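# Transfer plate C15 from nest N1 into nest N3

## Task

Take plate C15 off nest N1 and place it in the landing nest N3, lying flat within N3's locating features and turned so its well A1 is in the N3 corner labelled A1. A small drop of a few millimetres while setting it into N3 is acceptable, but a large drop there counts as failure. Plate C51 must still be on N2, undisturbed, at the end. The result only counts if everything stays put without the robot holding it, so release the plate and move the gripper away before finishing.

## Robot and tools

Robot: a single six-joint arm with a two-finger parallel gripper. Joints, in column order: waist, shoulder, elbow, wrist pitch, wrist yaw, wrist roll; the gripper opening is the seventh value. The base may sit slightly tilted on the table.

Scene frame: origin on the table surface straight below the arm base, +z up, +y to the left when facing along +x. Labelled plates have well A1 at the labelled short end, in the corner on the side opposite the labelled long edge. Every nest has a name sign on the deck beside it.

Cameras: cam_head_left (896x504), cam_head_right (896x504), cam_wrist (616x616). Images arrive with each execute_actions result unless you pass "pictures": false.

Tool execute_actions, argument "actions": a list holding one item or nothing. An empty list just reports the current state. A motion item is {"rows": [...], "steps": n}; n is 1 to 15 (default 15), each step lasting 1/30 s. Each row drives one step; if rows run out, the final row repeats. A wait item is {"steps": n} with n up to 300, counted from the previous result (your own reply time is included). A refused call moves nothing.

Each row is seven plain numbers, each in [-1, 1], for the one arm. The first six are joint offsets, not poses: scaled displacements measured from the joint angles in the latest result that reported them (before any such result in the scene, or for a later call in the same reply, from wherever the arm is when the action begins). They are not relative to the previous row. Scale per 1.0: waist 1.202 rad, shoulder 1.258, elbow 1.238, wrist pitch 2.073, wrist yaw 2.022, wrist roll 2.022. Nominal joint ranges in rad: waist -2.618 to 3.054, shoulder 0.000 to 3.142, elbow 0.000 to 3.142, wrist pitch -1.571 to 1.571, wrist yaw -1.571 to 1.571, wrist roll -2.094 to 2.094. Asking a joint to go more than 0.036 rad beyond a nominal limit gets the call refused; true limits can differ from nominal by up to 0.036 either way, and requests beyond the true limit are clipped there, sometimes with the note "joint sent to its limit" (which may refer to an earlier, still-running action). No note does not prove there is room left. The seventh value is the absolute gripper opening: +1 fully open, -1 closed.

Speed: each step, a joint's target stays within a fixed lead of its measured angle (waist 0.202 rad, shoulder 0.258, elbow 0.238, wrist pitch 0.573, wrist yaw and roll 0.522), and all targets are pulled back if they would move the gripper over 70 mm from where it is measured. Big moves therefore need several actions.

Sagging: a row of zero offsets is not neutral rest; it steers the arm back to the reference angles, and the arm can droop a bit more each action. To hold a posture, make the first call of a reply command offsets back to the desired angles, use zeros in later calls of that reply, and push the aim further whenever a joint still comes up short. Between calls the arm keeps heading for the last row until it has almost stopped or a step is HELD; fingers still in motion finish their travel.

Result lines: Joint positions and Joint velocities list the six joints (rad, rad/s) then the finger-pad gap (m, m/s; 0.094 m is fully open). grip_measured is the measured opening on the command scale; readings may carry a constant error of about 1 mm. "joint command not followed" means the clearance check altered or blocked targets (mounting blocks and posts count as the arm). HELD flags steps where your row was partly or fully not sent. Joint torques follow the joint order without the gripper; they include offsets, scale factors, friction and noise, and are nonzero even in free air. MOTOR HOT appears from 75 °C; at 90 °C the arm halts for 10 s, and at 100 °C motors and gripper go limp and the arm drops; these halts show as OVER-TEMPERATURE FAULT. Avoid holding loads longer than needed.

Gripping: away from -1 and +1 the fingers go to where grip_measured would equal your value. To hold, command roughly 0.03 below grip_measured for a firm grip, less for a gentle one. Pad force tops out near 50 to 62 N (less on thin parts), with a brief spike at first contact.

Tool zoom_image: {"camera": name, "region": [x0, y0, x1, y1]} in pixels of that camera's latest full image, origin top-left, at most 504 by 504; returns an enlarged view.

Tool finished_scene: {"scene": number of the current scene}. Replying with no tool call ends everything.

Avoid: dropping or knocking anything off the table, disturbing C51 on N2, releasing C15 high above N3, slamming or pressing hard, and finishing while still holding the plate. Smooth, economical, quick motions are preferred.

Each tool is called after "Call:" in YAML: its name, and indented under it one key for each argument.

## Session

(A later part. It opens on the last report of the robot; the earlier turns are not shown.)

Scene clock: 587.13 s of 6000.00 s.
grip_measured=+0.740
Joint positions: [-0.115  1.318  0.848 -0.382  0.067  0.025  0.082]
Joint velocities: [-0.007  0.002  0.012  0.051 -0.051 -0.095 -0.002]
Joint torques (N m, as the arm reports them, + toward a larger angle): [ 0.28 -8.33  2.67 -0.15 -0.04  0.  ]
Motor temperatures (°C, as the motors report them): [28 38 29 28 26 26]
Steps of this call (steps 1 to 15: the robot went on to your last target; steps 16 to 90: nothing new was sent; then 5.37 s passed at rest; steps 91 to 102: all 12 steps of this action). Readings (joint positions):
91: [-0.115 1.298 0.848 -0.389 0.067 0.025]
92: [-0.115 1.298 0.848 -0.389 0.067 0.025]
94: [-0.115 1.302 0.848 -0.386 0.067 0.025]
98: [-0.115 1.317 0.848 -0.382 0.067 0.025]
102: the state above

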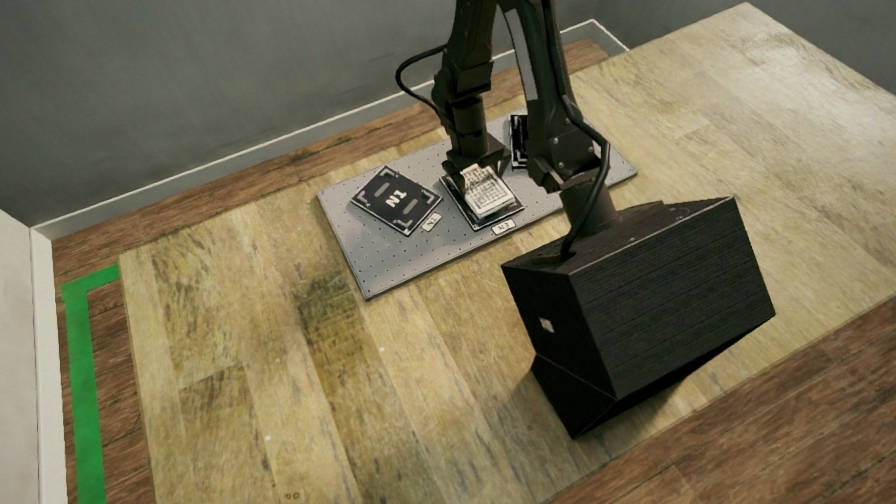

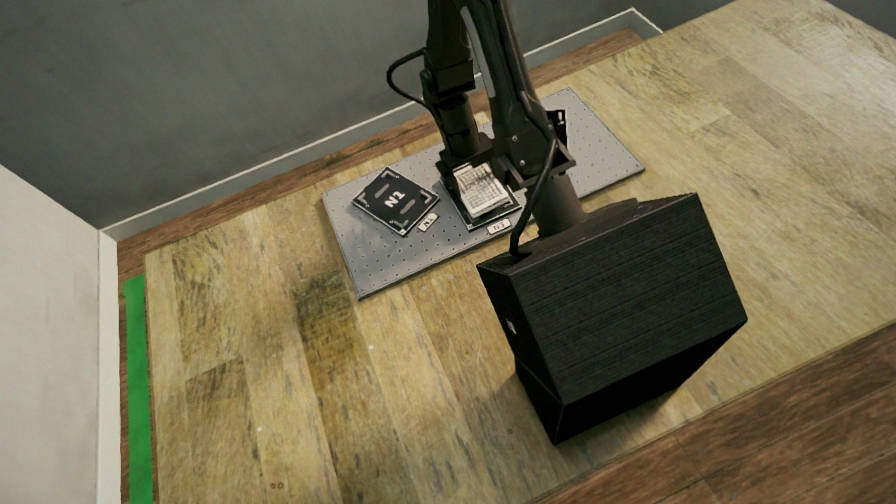

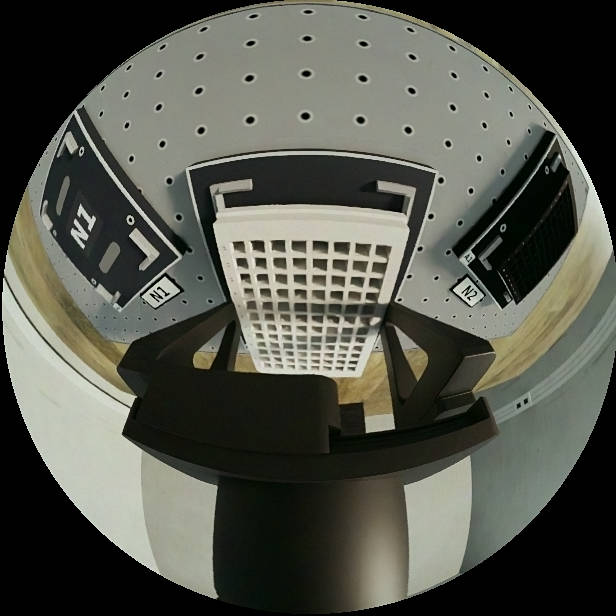

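Call:
execute_actions:
  actions:
    - {"rows":[[0,0,0.015,0,0,0,0.66],[0,0,0.028,0,0,0,0.66],[0,0,0.028,0.004,0,0,0.66],[0,0,0.028,0.008,0,0,0.66]],"steps":12}

Call:
zoom_image:
  camera: "cam_head_left"
  region: [420, 120, 550, 250]

Call:
zoom_image:
  camera: "cam_wrist"
  region: [170, 150, 450, 320]

Scene clock: 595.97 s of 6000.00 s.
grip_measured=+0.740
Joint positions: [-0.115  1.318  0.859 -0.381  0.068  0.025  0.082]
Joint velocities: [-0.002  0.007 -0.007 -0.007 -0.051  0.037  0.001]
Joint torques (N m, as the arm reports them, + toward a larger angle): [ 0.38 -8.99  3.91 -0.16 -0.01  0.03]
Motor temperatures (°C, as the motors report them): [28 38 29 27 26 26]
Steps of this call (steps 1 to 15: the robot went on to your last target; steps 16 to 90: nothing new was sent; then 5.43 s passed at rest; steps 91 to 102: all 12 steps of this action). Readings (joint positions):
91: [-0.115 1.318 0.848 -0.382 0.067 0.025]
92: [-0.115 1.318 0.849 -0.382 0.067 0.025]
94: [-0.115 1.318 0.853 -0.383 0.068 0.025]
98: [-0.115 1.318 0.859 -0.381 0.068 0.025]
102: the state above

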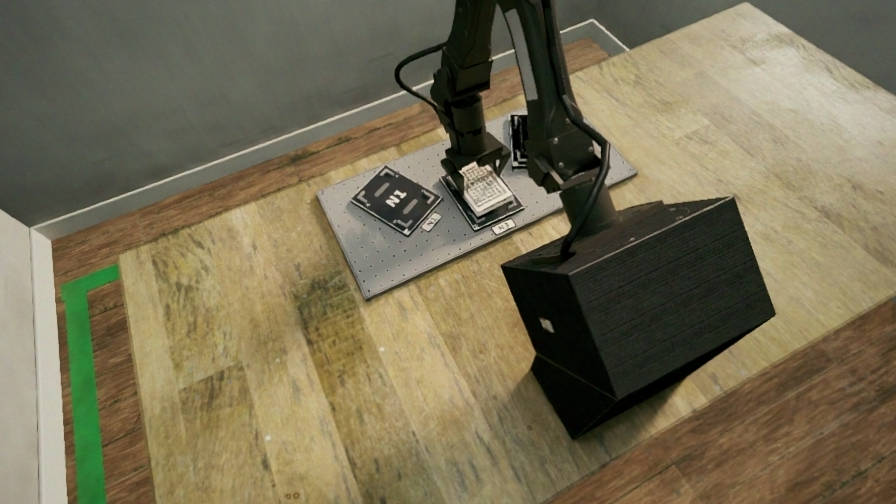

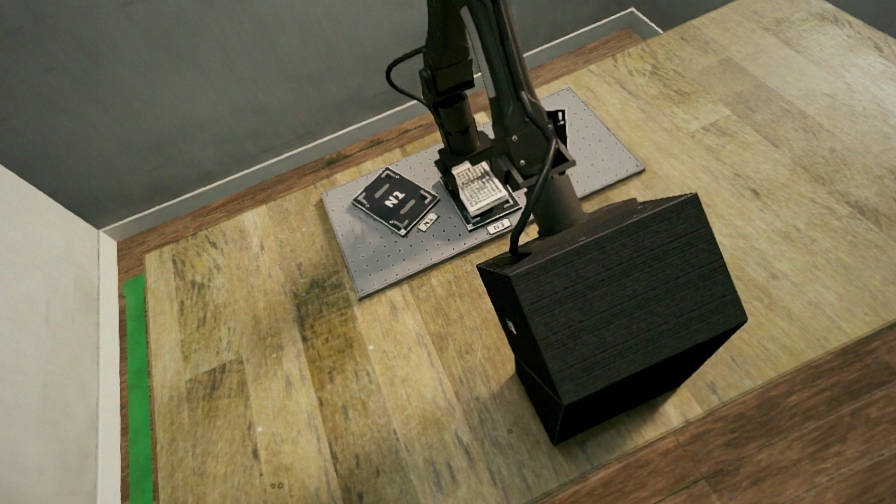

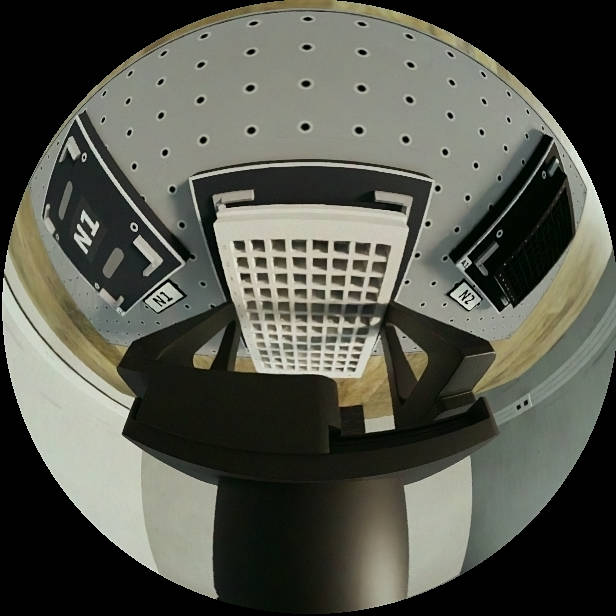

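Region (420, 120, 550, 250) of cam_head_left's 896x504 image, scaled by 3.877, with more detail than that image has.

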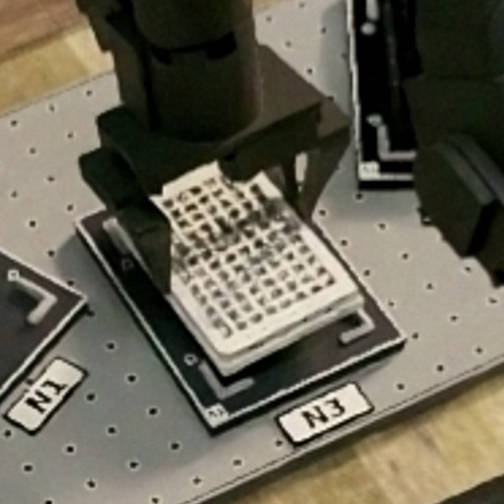

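Region (170, 150, 450, 320) of cam_wrist's 616x616 image, scaled by 1.800, with more detail than that image has; it fills the top 306 rows of this view, and the rest is white.

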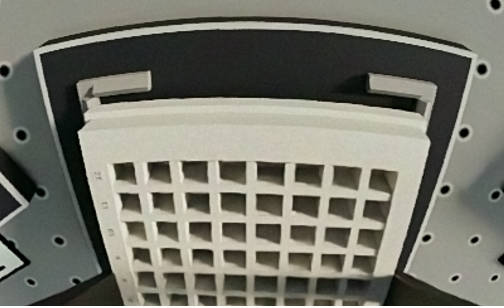

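Call:
execute_actions:
  actions:
    - {"rows":[[0,0.003,0.01,0.005,0,0,0.66],[0,0.006,0.01,0.01,0,0,0.66],[0,0.009,0.01,0.014,0,0,0.66],[0,0.012,0.01,0.017,0,0,0.66]],"steps":12}

Call:
zoom_image:
  camera: "cam_head_left"
  region: [420, 120, 550, 250]

Call:
zoom_image:
  camera: "cam_wrist"
  region: [170, 150, 450, 320]

Scene clock: 609.27 s of 6000.00 s.
grip_measured=+0.740
Joint positions: [-0.115  1.324  0.859 -0.369  0.071  0.025  0.082]
Joint velocities: [ 0.007  0.002  0.012 -0.022  0.007 -0.022 -0.   ]
Joint torques (N m, as the arm reports them, + toward a larger angle): [ 0.36 -8.2   3.13 -0.05 -0.04  0.02]
Motor temperatures (°C, as the motors report them): [28 38 29 27 26 26]
Steps of this call (steps 1 to 15: the robot went on to your last target; steps 16 to 90: nothing new was sent; then 9.90 s passed at rest; steps 91 to 102: all 12 steps of this action). Readings (joint positions):
91: [-0.115 1.318 0.859 -0.381 0.068 0.025]
92: [-0.115 1.318 0.859 -0.381 0.068 0.025]
94: [-0.115 1.318 0.859 -0.377 0.068 0.025]
98: [-0.115 1.324 0.859 -0.369 0.069 0.025]
102: the state above

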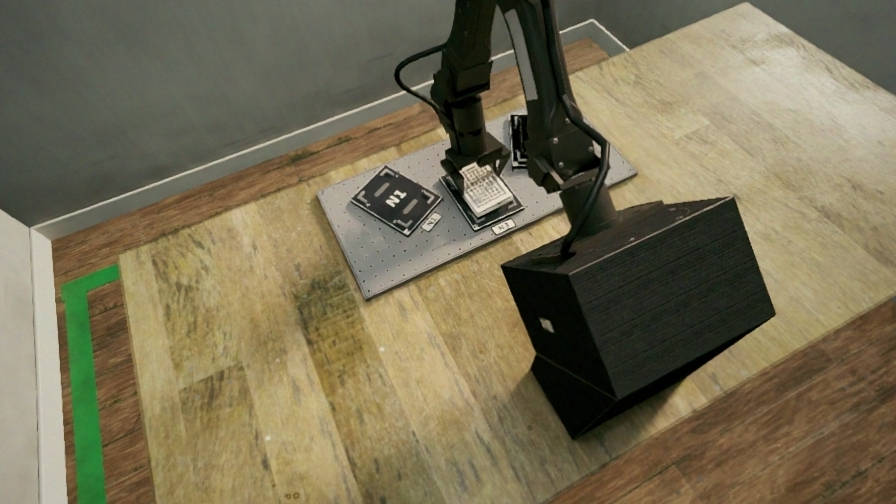

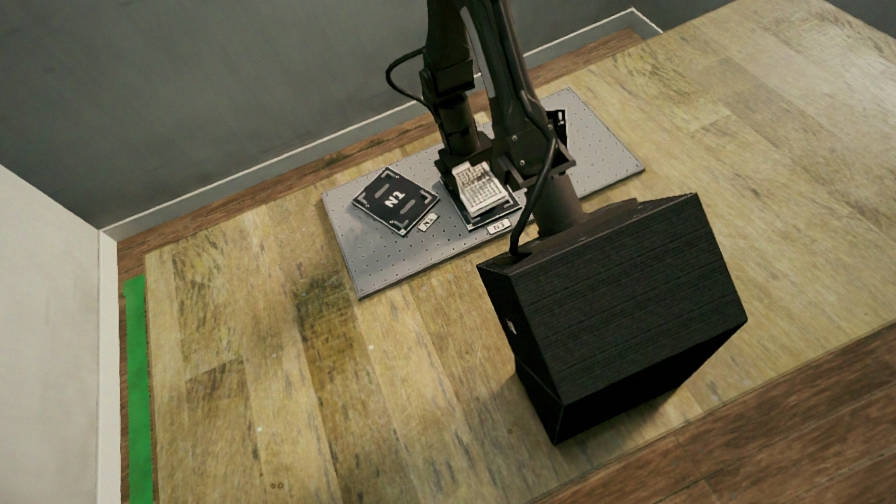

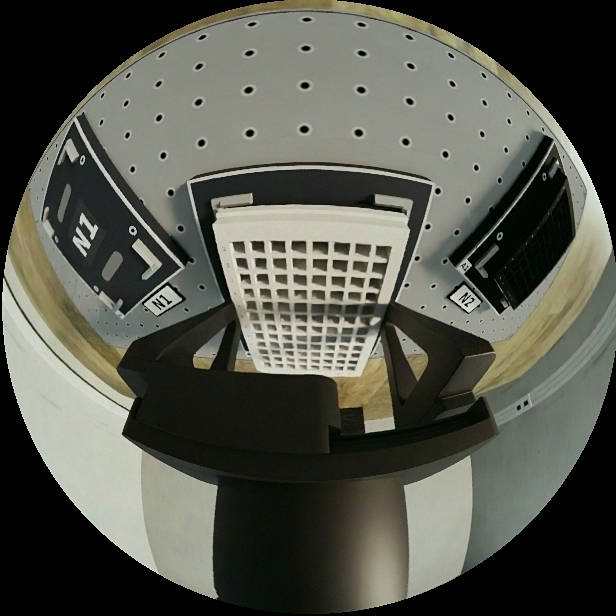

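Region (420, 120, 550, 250) of cam_head_left's 896x504 image, scaled by 3.877, with more detail than that image has.

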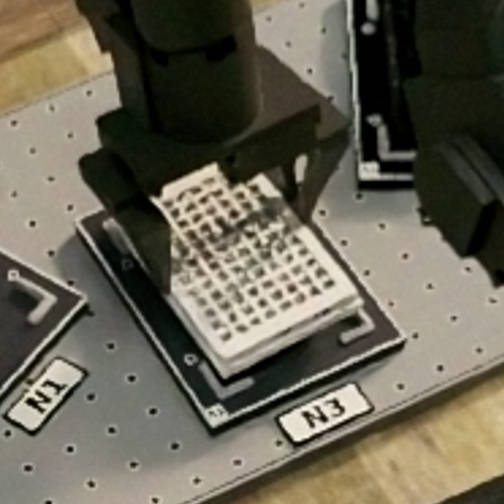

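Region (170, 150, 450, 320) of cam_wrist's 616x616 image, scaled by 1.800, with more detail than that image has; it fills the top 306 rows of this view, and the rest is white.

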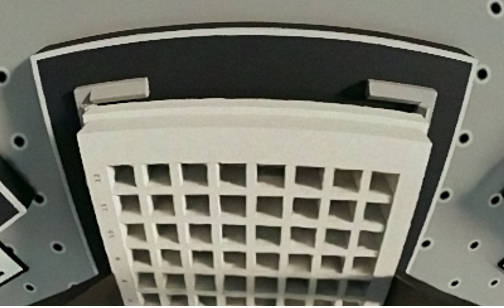

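Call:
execute_actions:
  actions:
    - {"rows":[[0,-0.015,0,0,0.002,0,0.66],[0,-0.03,0,0.004,0.002,0,0.66],[0,-0.038,-0.01,0.01,0.002,0,0.66],[0,-0.038,-0.022,0.016,0.002,0,0.66],[0,-0.038,-0.032,0.022,0.002,0,0.66],[0,-0.038,-0.04,0.028,0.002,0,0.66]],"steps":15}

Call:
zoom_image:
  camera: "cam_head_left"
  region: [420, 120, 550, 250]

Call:
zoom_image:
  camera: "cam_wrist"
  region: [170, 150, 450, 320]

Scene clock: 636.43 s of 6000.00 s.
grip_measured=+0.740
Joint positions: [-0.115  1.294  0.823 -0.332  0.072  0.025  0.082]
Joint velocities: [ 0.012 -0.002 -0.022  0.095  0.007  0.051  0.001]
Joint torques (N m, as the arm reports them, + toward a larger angle): [  0.29 -10.24   1.4   -0.09  -0.03   0.  ]
Motor temperatures (°C, as the motors report them): [28 38 29 27 26 26]
Steps of this call (steps 1 to 15: the robot went on to your last target; steps 16 to 90: nothing new was sent; then 23.67 s passed at rest; steps 91 to 105: all 15 steps of this action). Readings (joint positions):
91: [-0.115 1.324 0.859 -0.368 0.071 0.025]
92: [-0.115 1.323 0.859 -0.368 0.072 0.025]
94: [-0.115 1.313 0.857 -0.366 0.072 0.025]
98: [-0.115 1.294 0.835 -0.339 0.072 0.025]
105: the state above

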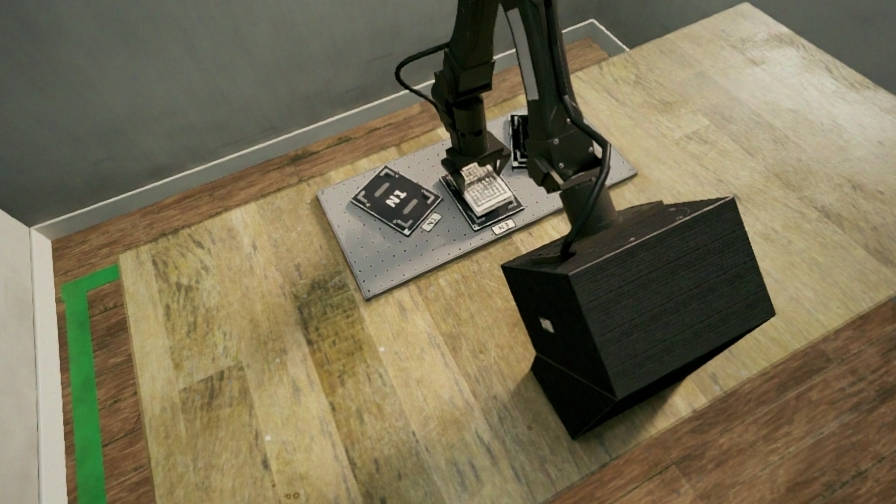

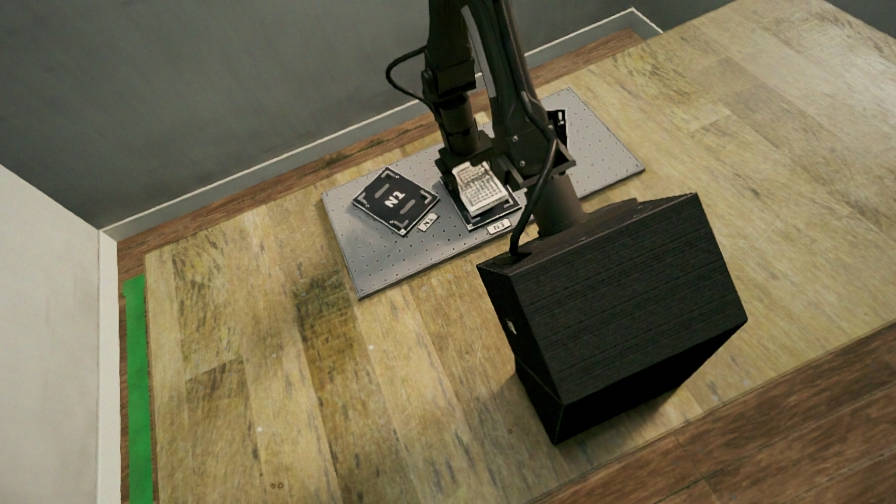

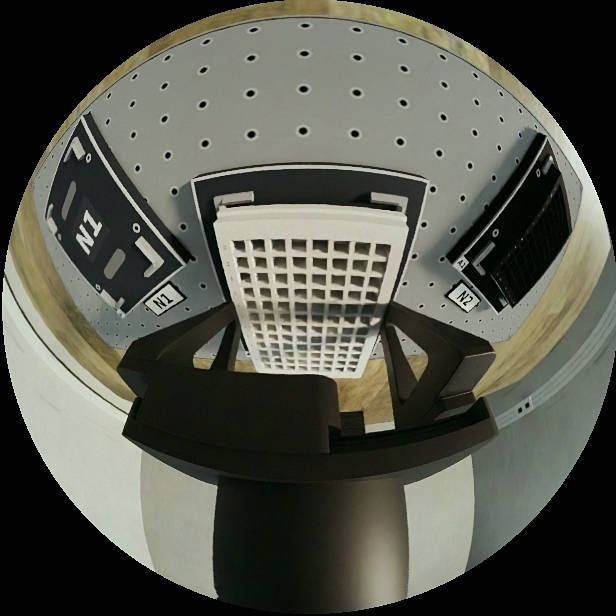

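Region (420, 120, 550, 250) of cam_head_left's 896x504 image, scaled by 3.877, with more detail than that image has.

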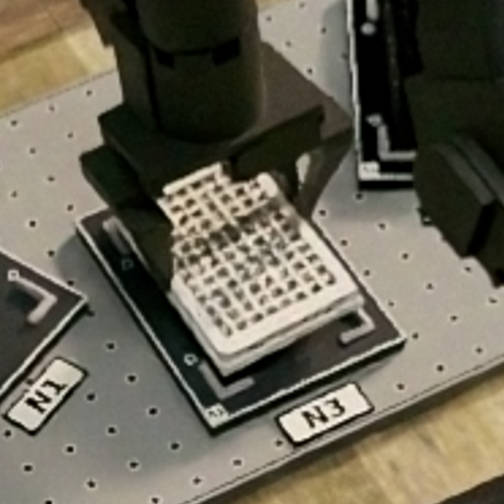

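Region (170, 150, 450, 320) of cam_wrist's 616x616 image, scaled by 1.800, with more detail than that image has; it fills the top 306 rows of this view, and the rest is white.

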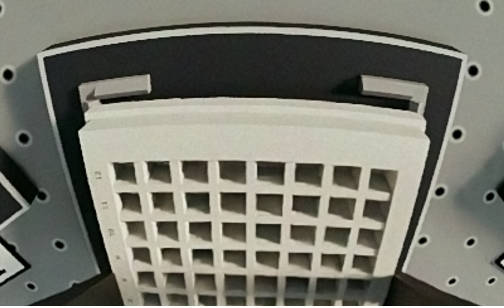

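Call:
execute_actions:
  actions:
    - {"rows":[[0,0.005,0,0.003,0,0,0.66],[0,0.01,0,0.006,0,0,0.66],[0,0.015,0,0.009,0,0,0.66],[0,0.02,0,0.012,0,0,0.66],[0,0.024,0,0.014,0,0,0.66]],"steps":14}

Call:
zoom_image:
  camera: "cam_head_left"
  region: [420, 120, 550, 250]

Call:
zoom_image:
  camera: "cam_wrist"
  region: [170, 150, 450, 320]

Scene clock: 644.83 s of 6000.00 s.
grip_measured=+0.740
Joint positions: [-0.115  1.32   0.823 -0.318  0.075  0.025  0.082]
Joint velocities: [-0.012 -0.002 -0.002 -0.022  0.051 -0.007  0.   ]
Joint torques (N m, as the arm reports them, + toward a larger angle): [ 0.4  -8.48  2.24 -0.13 -0.02 -0.02]
Motor temperatures (°C, as the motors report them): [28 39 29 27 26 26]
Steps of this call (steps 1 to 15: the robot went on to your last target; steps 16 to 90: nothing new was sent; then 4.93 s passed at rest; steps 91 to 104: all 14 steps of this action). Readings (joint positions):
91: [-0.115 1.294 0.823 -0.326 0.072 0.025]
92: [-0.115 1.294 0.823 -0.326 0.072 0.025]
94: [-0.115 1.299 0.823 -0.324 0.072 0.025]
98: [-0.115 1.318 0.823 -0.319 0.075 0.025]
104: the state above

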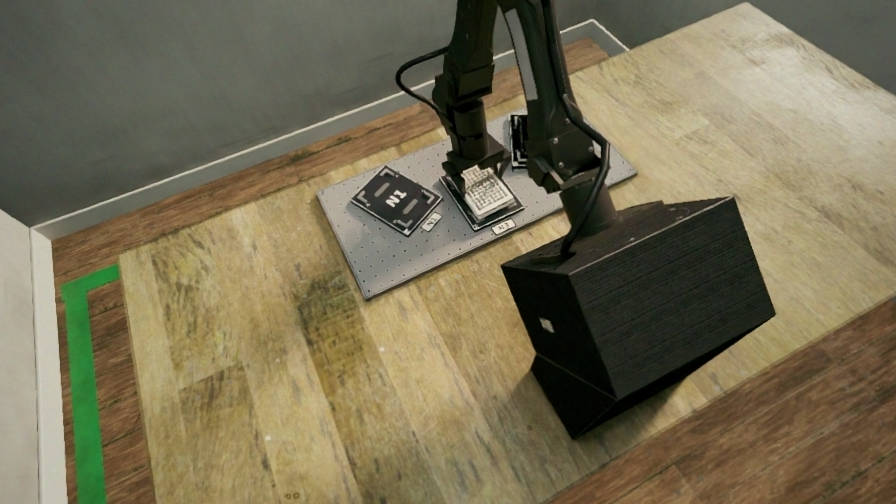

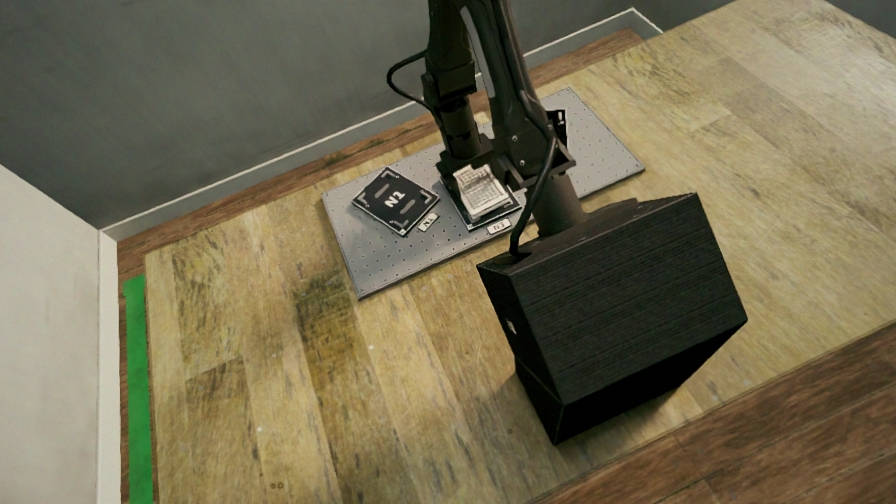

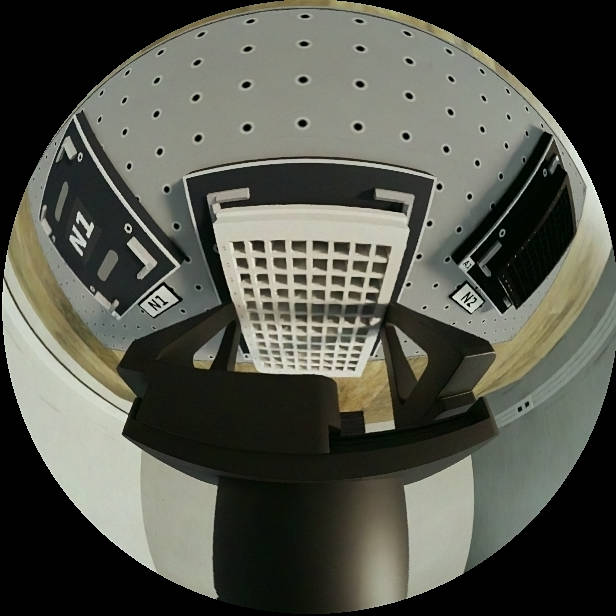

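Region (420, 120, 550, 250) of cam_head_left's 896x504 image, scaled by 3.877, with more detail than that image has.

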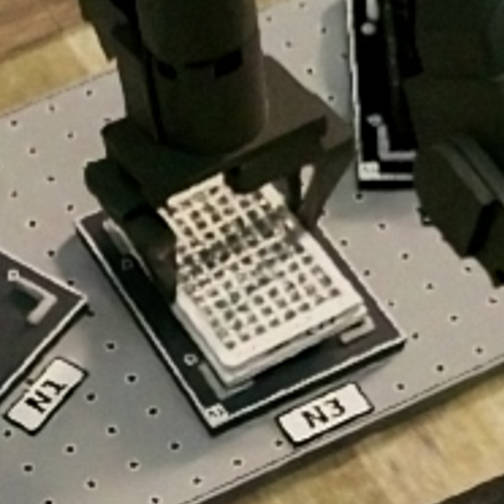

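Region (170, 150, 450, 320) of cam_wrist's 616x616 image, scaled by 1.800, with more detail than that image has; it fills the top 306 rows of this view, and the rest is white.

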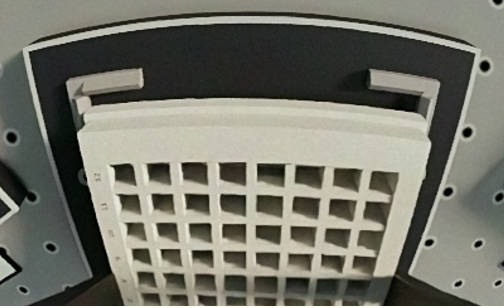

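Call:
execute_actions:
  actions:
    - {"rows":[[0,0,0,0.004,0,0,0.66],[0,0,0,0.008,0,0,0.66],[0,0,0,0.011,0,0,0.66]],"steps":10}

Call:
zoom_image:
  camera: "cam_head_left"
  region: [420, 120, 550, 250]

Call:
zoom_image:
  camera: "cam_wrist"
  region: [170, 150, 450, 320]

Scene clock: 658.03 s of 6000.00 s.
grip_measured=+0.740
Joint positions: [-0.115  1.32   0.823 -0.318  0.075  0.025  0.082]
Joint velocities: [-0.012  0.007  0.017  0.022  0.007 -0.051  0.001]
Joint torques (N m, as the arm reports them, + toward a larger angle): [ 0.2  -8.75  2.16 -0.04  0.01 -0.01]
Motor temperatures (°C, as the motors report them): [28 38 29 27 26 26]
Steps of this call (steps 1 to 15: the robot went on to your last target; steps 16 to 90: nothing new was sent; then 9.87 s passed at rest; steps 91 to 100: all 10 steps of this action). Readings (joint positions):
91: [-0.115 1.320 0.823 -0.318 0.075 0.025]
92: [-0.115 1.320 0.823 -0.318 0.075 0.025]
94: [-0.115 1.320 0.823 -0.318 0.075 0.025]
98: [-0.115 1.320 0.823 -0.318 0.075 0.025]
100: the state above

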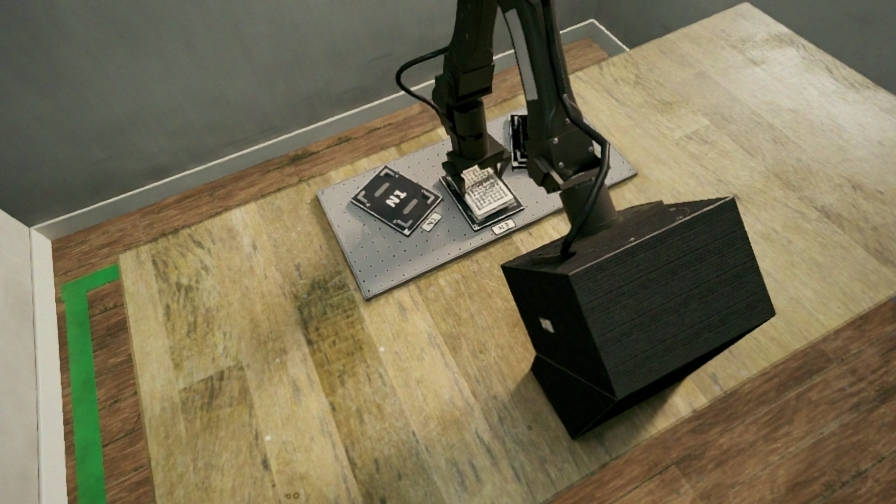

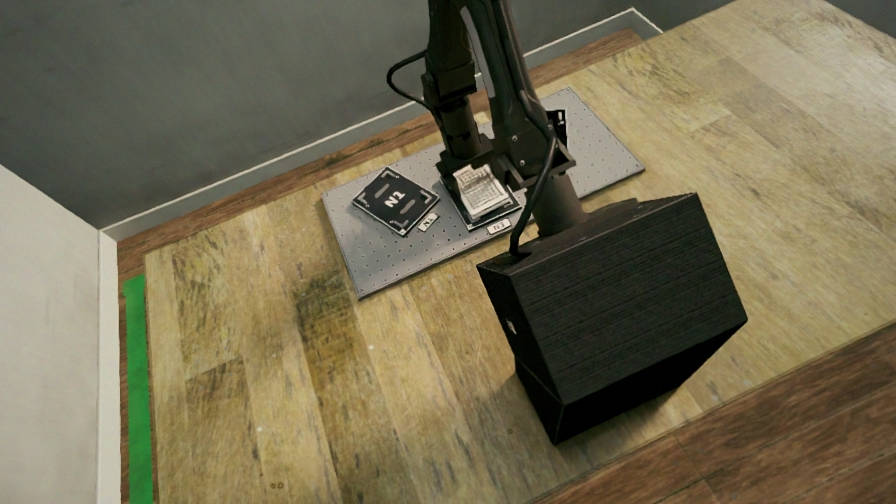

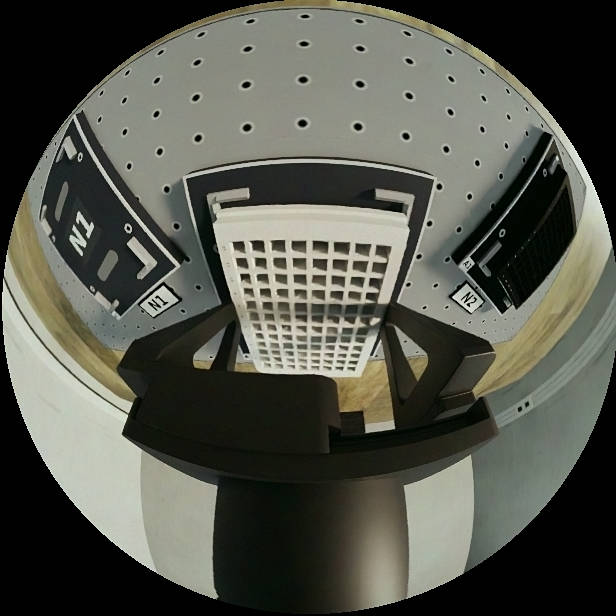

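Region (420, 120, 550, 250) of cam_head_left's 896x504 image, scaled by 3.877, with more detail than that image has.

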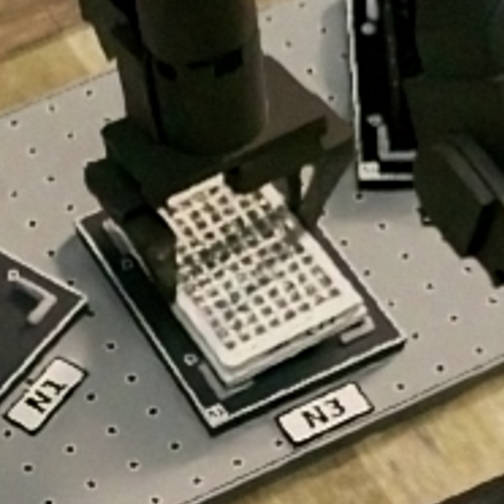

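Region (170, 150, 450, 320) of cam_wrist's 616x616 image, scaled by 1.800, with more detail than that image has; it fills the top 306 rows of this view, and the rest is white.

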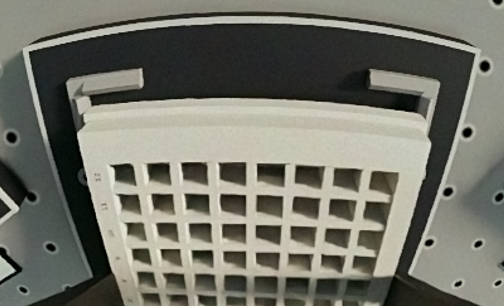

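Call:
execute_actions:
  actions:
    - {"rows":[[0,0,0.01,0.005,0,0,0.66],[0,0,0.018,0.01,0,0,0.66],[0,0,0.022,0.015,0,0,0.66],[0,0,0.022,0.02,0,0,0.66]],"steps":12}

Call:
zoom_image:
  camera: "cam_head_left"
  region: [420, 120, 550, 250]

Call:
zoom_image:
  camera: "cam_wrist"
  region: [170, 150, 450, 320]

Scene clock: 665.73 s of 6000.00 s.
grip_measured=+0.740
Joint positions: [-0.115  1.32   0.823 -0.307  0.075  0.025  0.082]
Joint velocities: [ 0.002 -0.012 -0.012 -0.007 -0.022 -0.007  0.001]
Joint torques (N m, as the arm reports them, + toward a larger angle): [ 0.15 -9.01  4.16  0.06 -0.01 -0.01]
Motor temperatures (°C, as the motors report them): [28 38 29 27 26 26]
Steps of this call (steps 1 to 15: the robot went on to your last target; steps 16 to 90: nothing new was sent; then 4.30 s passed at rest; steps 91 to 102: all 12 steps of this action). Readings (joint positions):
91: [-0.115 1.320 0.823 -0.318 0.075 0.025]
92: [-0.115 1.320 0.823 -0.318 0.075 0.025]
94: [-0.115 1.320 0.823 -0.316 0.075 0.025]
98: [-0.115 1.320 0.823 -0.310 0.075 0.025]
102: the state above

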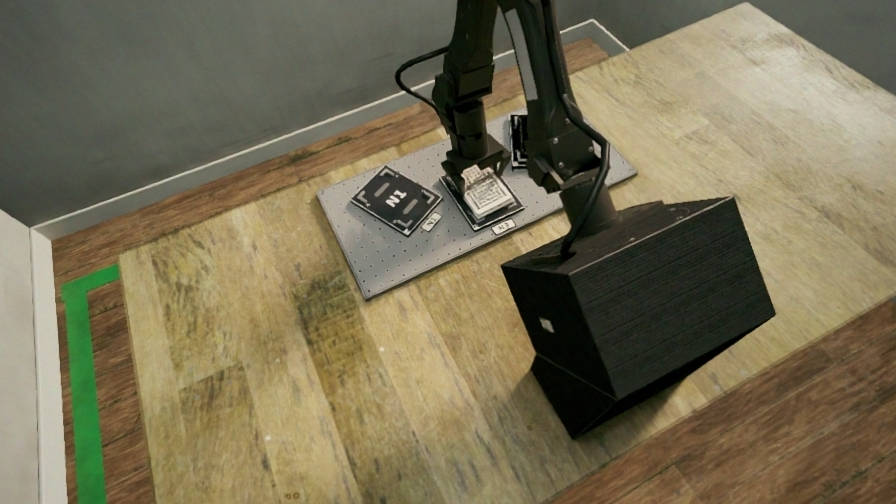

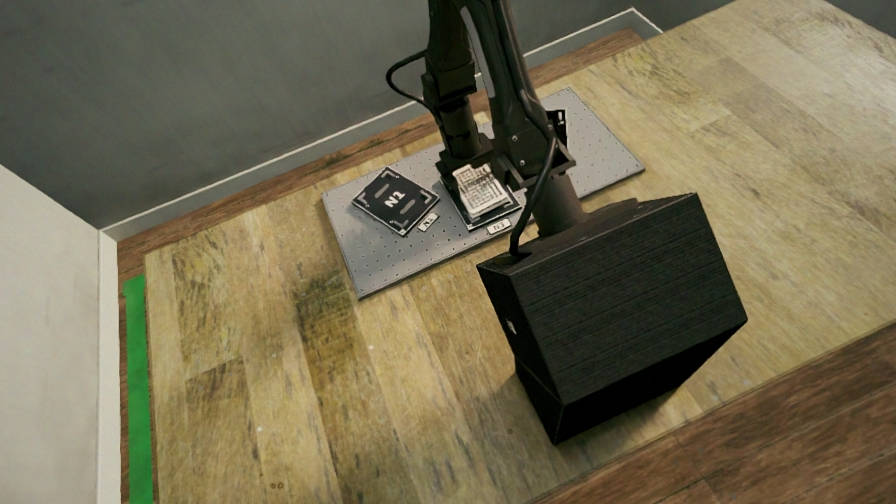

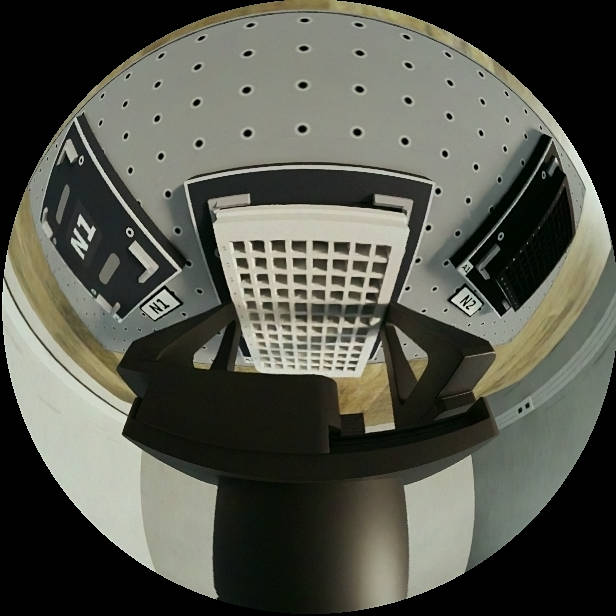

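Region (420, 120, 550, 250) of cam_head_left's 896x504 image, scaled by 3.877, with more detail than that image has.

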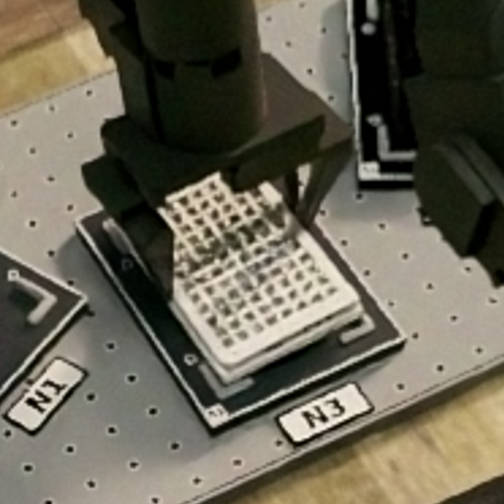

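Region (170, 150, 450, 320) of cam_wrist's 616x616 image, scaled by 1.800, with more detail than that image has; it fills the top 306 rows of this view, and the rest is white.

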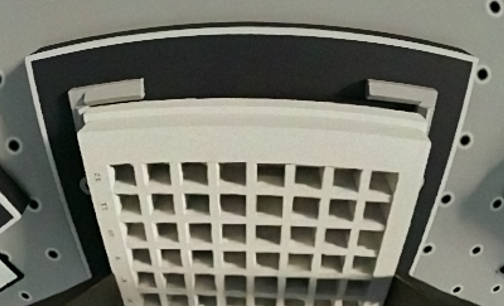

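Call:
execute_actions:
  actions:
    - {"rows":[[0,0.005,0,0.004,0,0,0.66],[0,0.01,0,0.006,0,0,0.66],[0,0.014,0,0.008,0,0,0.66],[0,0.014,0,0.008,0,0,0.66],[0,0.014,0,0.008,0,0,0.66],[0,0.014,0,0.008,0,0,0.66],[0,0.008,0,0.004,0,0,0.74],[0,0.008,0,0.004,0,0,0.8],[0,0.005,0,0.002,0,0,0.86],[0,0,0,0,0,0,0.93],[0,0,0,0,0,0,1]],"steps":15}

Call:
zoom_image:
  camera: "cam_head_left"
  region: [420, 120, 550, 250]

Call:
zoom_image:
  camera: "cam_wrist"
  region: [170, 150, 450, 320]

Scene clock: 680.07 s of 6000.00 s.
grip_measured=+0.999
Joint positions: [-0.115  1.325  0.823 -0.301  0.077  0.025  0.094]
Joint velocities: [-0.007 -0.002  0.007 -0.007 -0.022 -0.066  0.001]
Joint torques (N m, as the arm reports them, + toward a larger angle): [ 0.23 -9.31  2.24 -0.35  0.01  0.05]
Motor temperatures (°C, as the motors report them): [28 38 29 27 26 26]
Steps of this call (steps 1 to 15: the robot went on to your last target; steps 16 to 90: nothing new was sent; then 10.83 s passed at rest; steps 91 to 105: all 15 steps of this action). Readings (joint positions):
91: [-0.115 1.320 0.823 -0.305 0.075 0.025]
92: [-0.115 1.320 0.823 -0.305 0.075 0.025]
94: [-0.115 1.323 0.823 -0.303 0.075 0.025]
98: [-0.115 1.325 0.823 -0.301 0.077 0.025]
105: the state above

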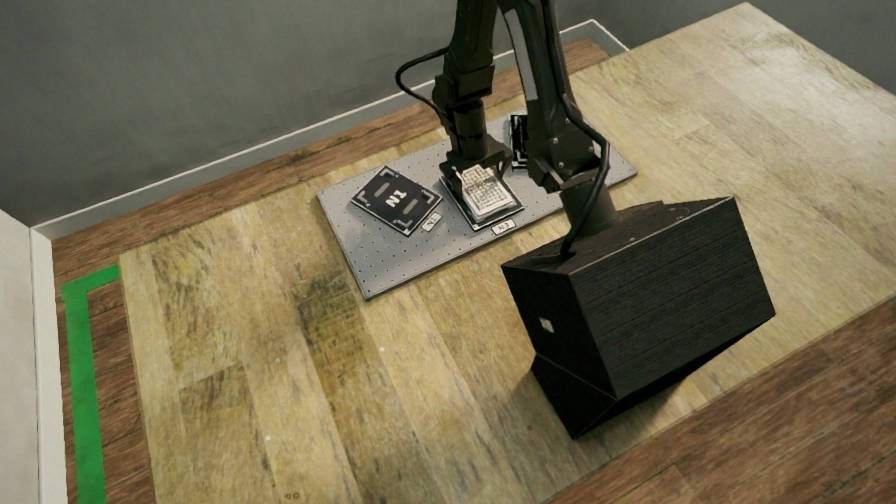

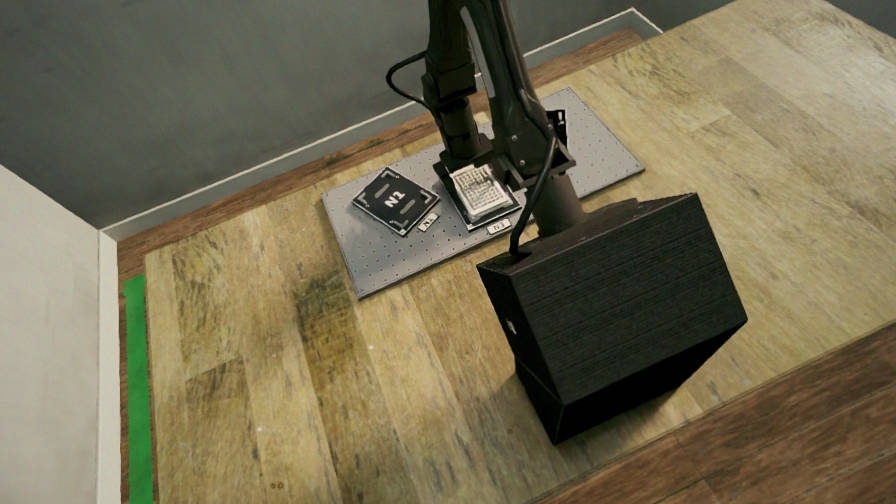

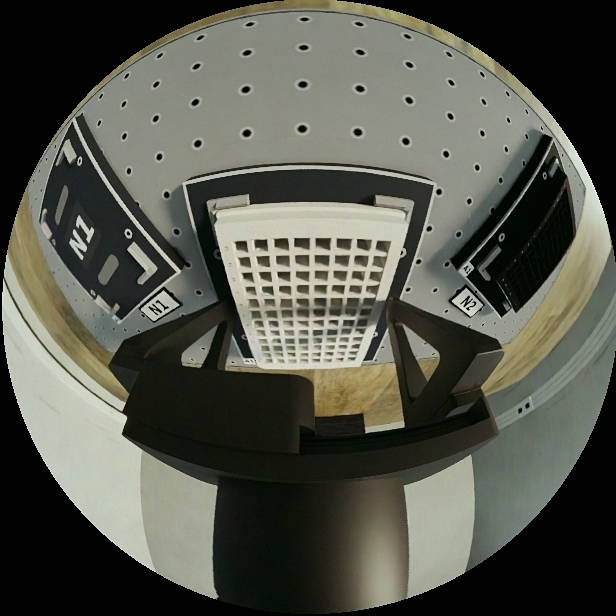

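Region (420, 120, 550, 250) of cam_head_left's 896x504 image, scaled by 3.877, with more detail than that image has.

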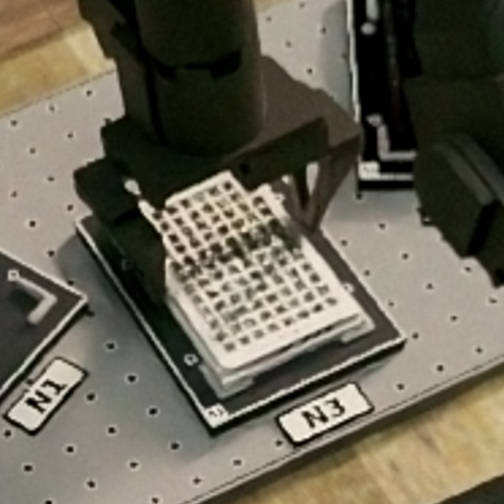

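Region (170, 150, 450, 320) of cam_wrist's 616x616 image, scaled by 1.800, with more detail than that image has; it fills the top 306 rows of this view, and the rest is white.

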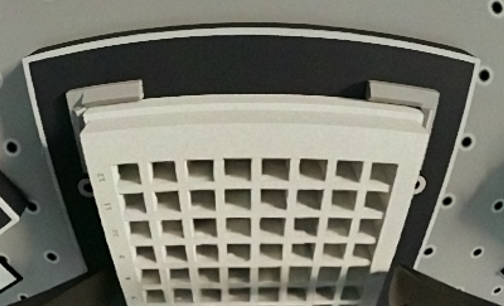

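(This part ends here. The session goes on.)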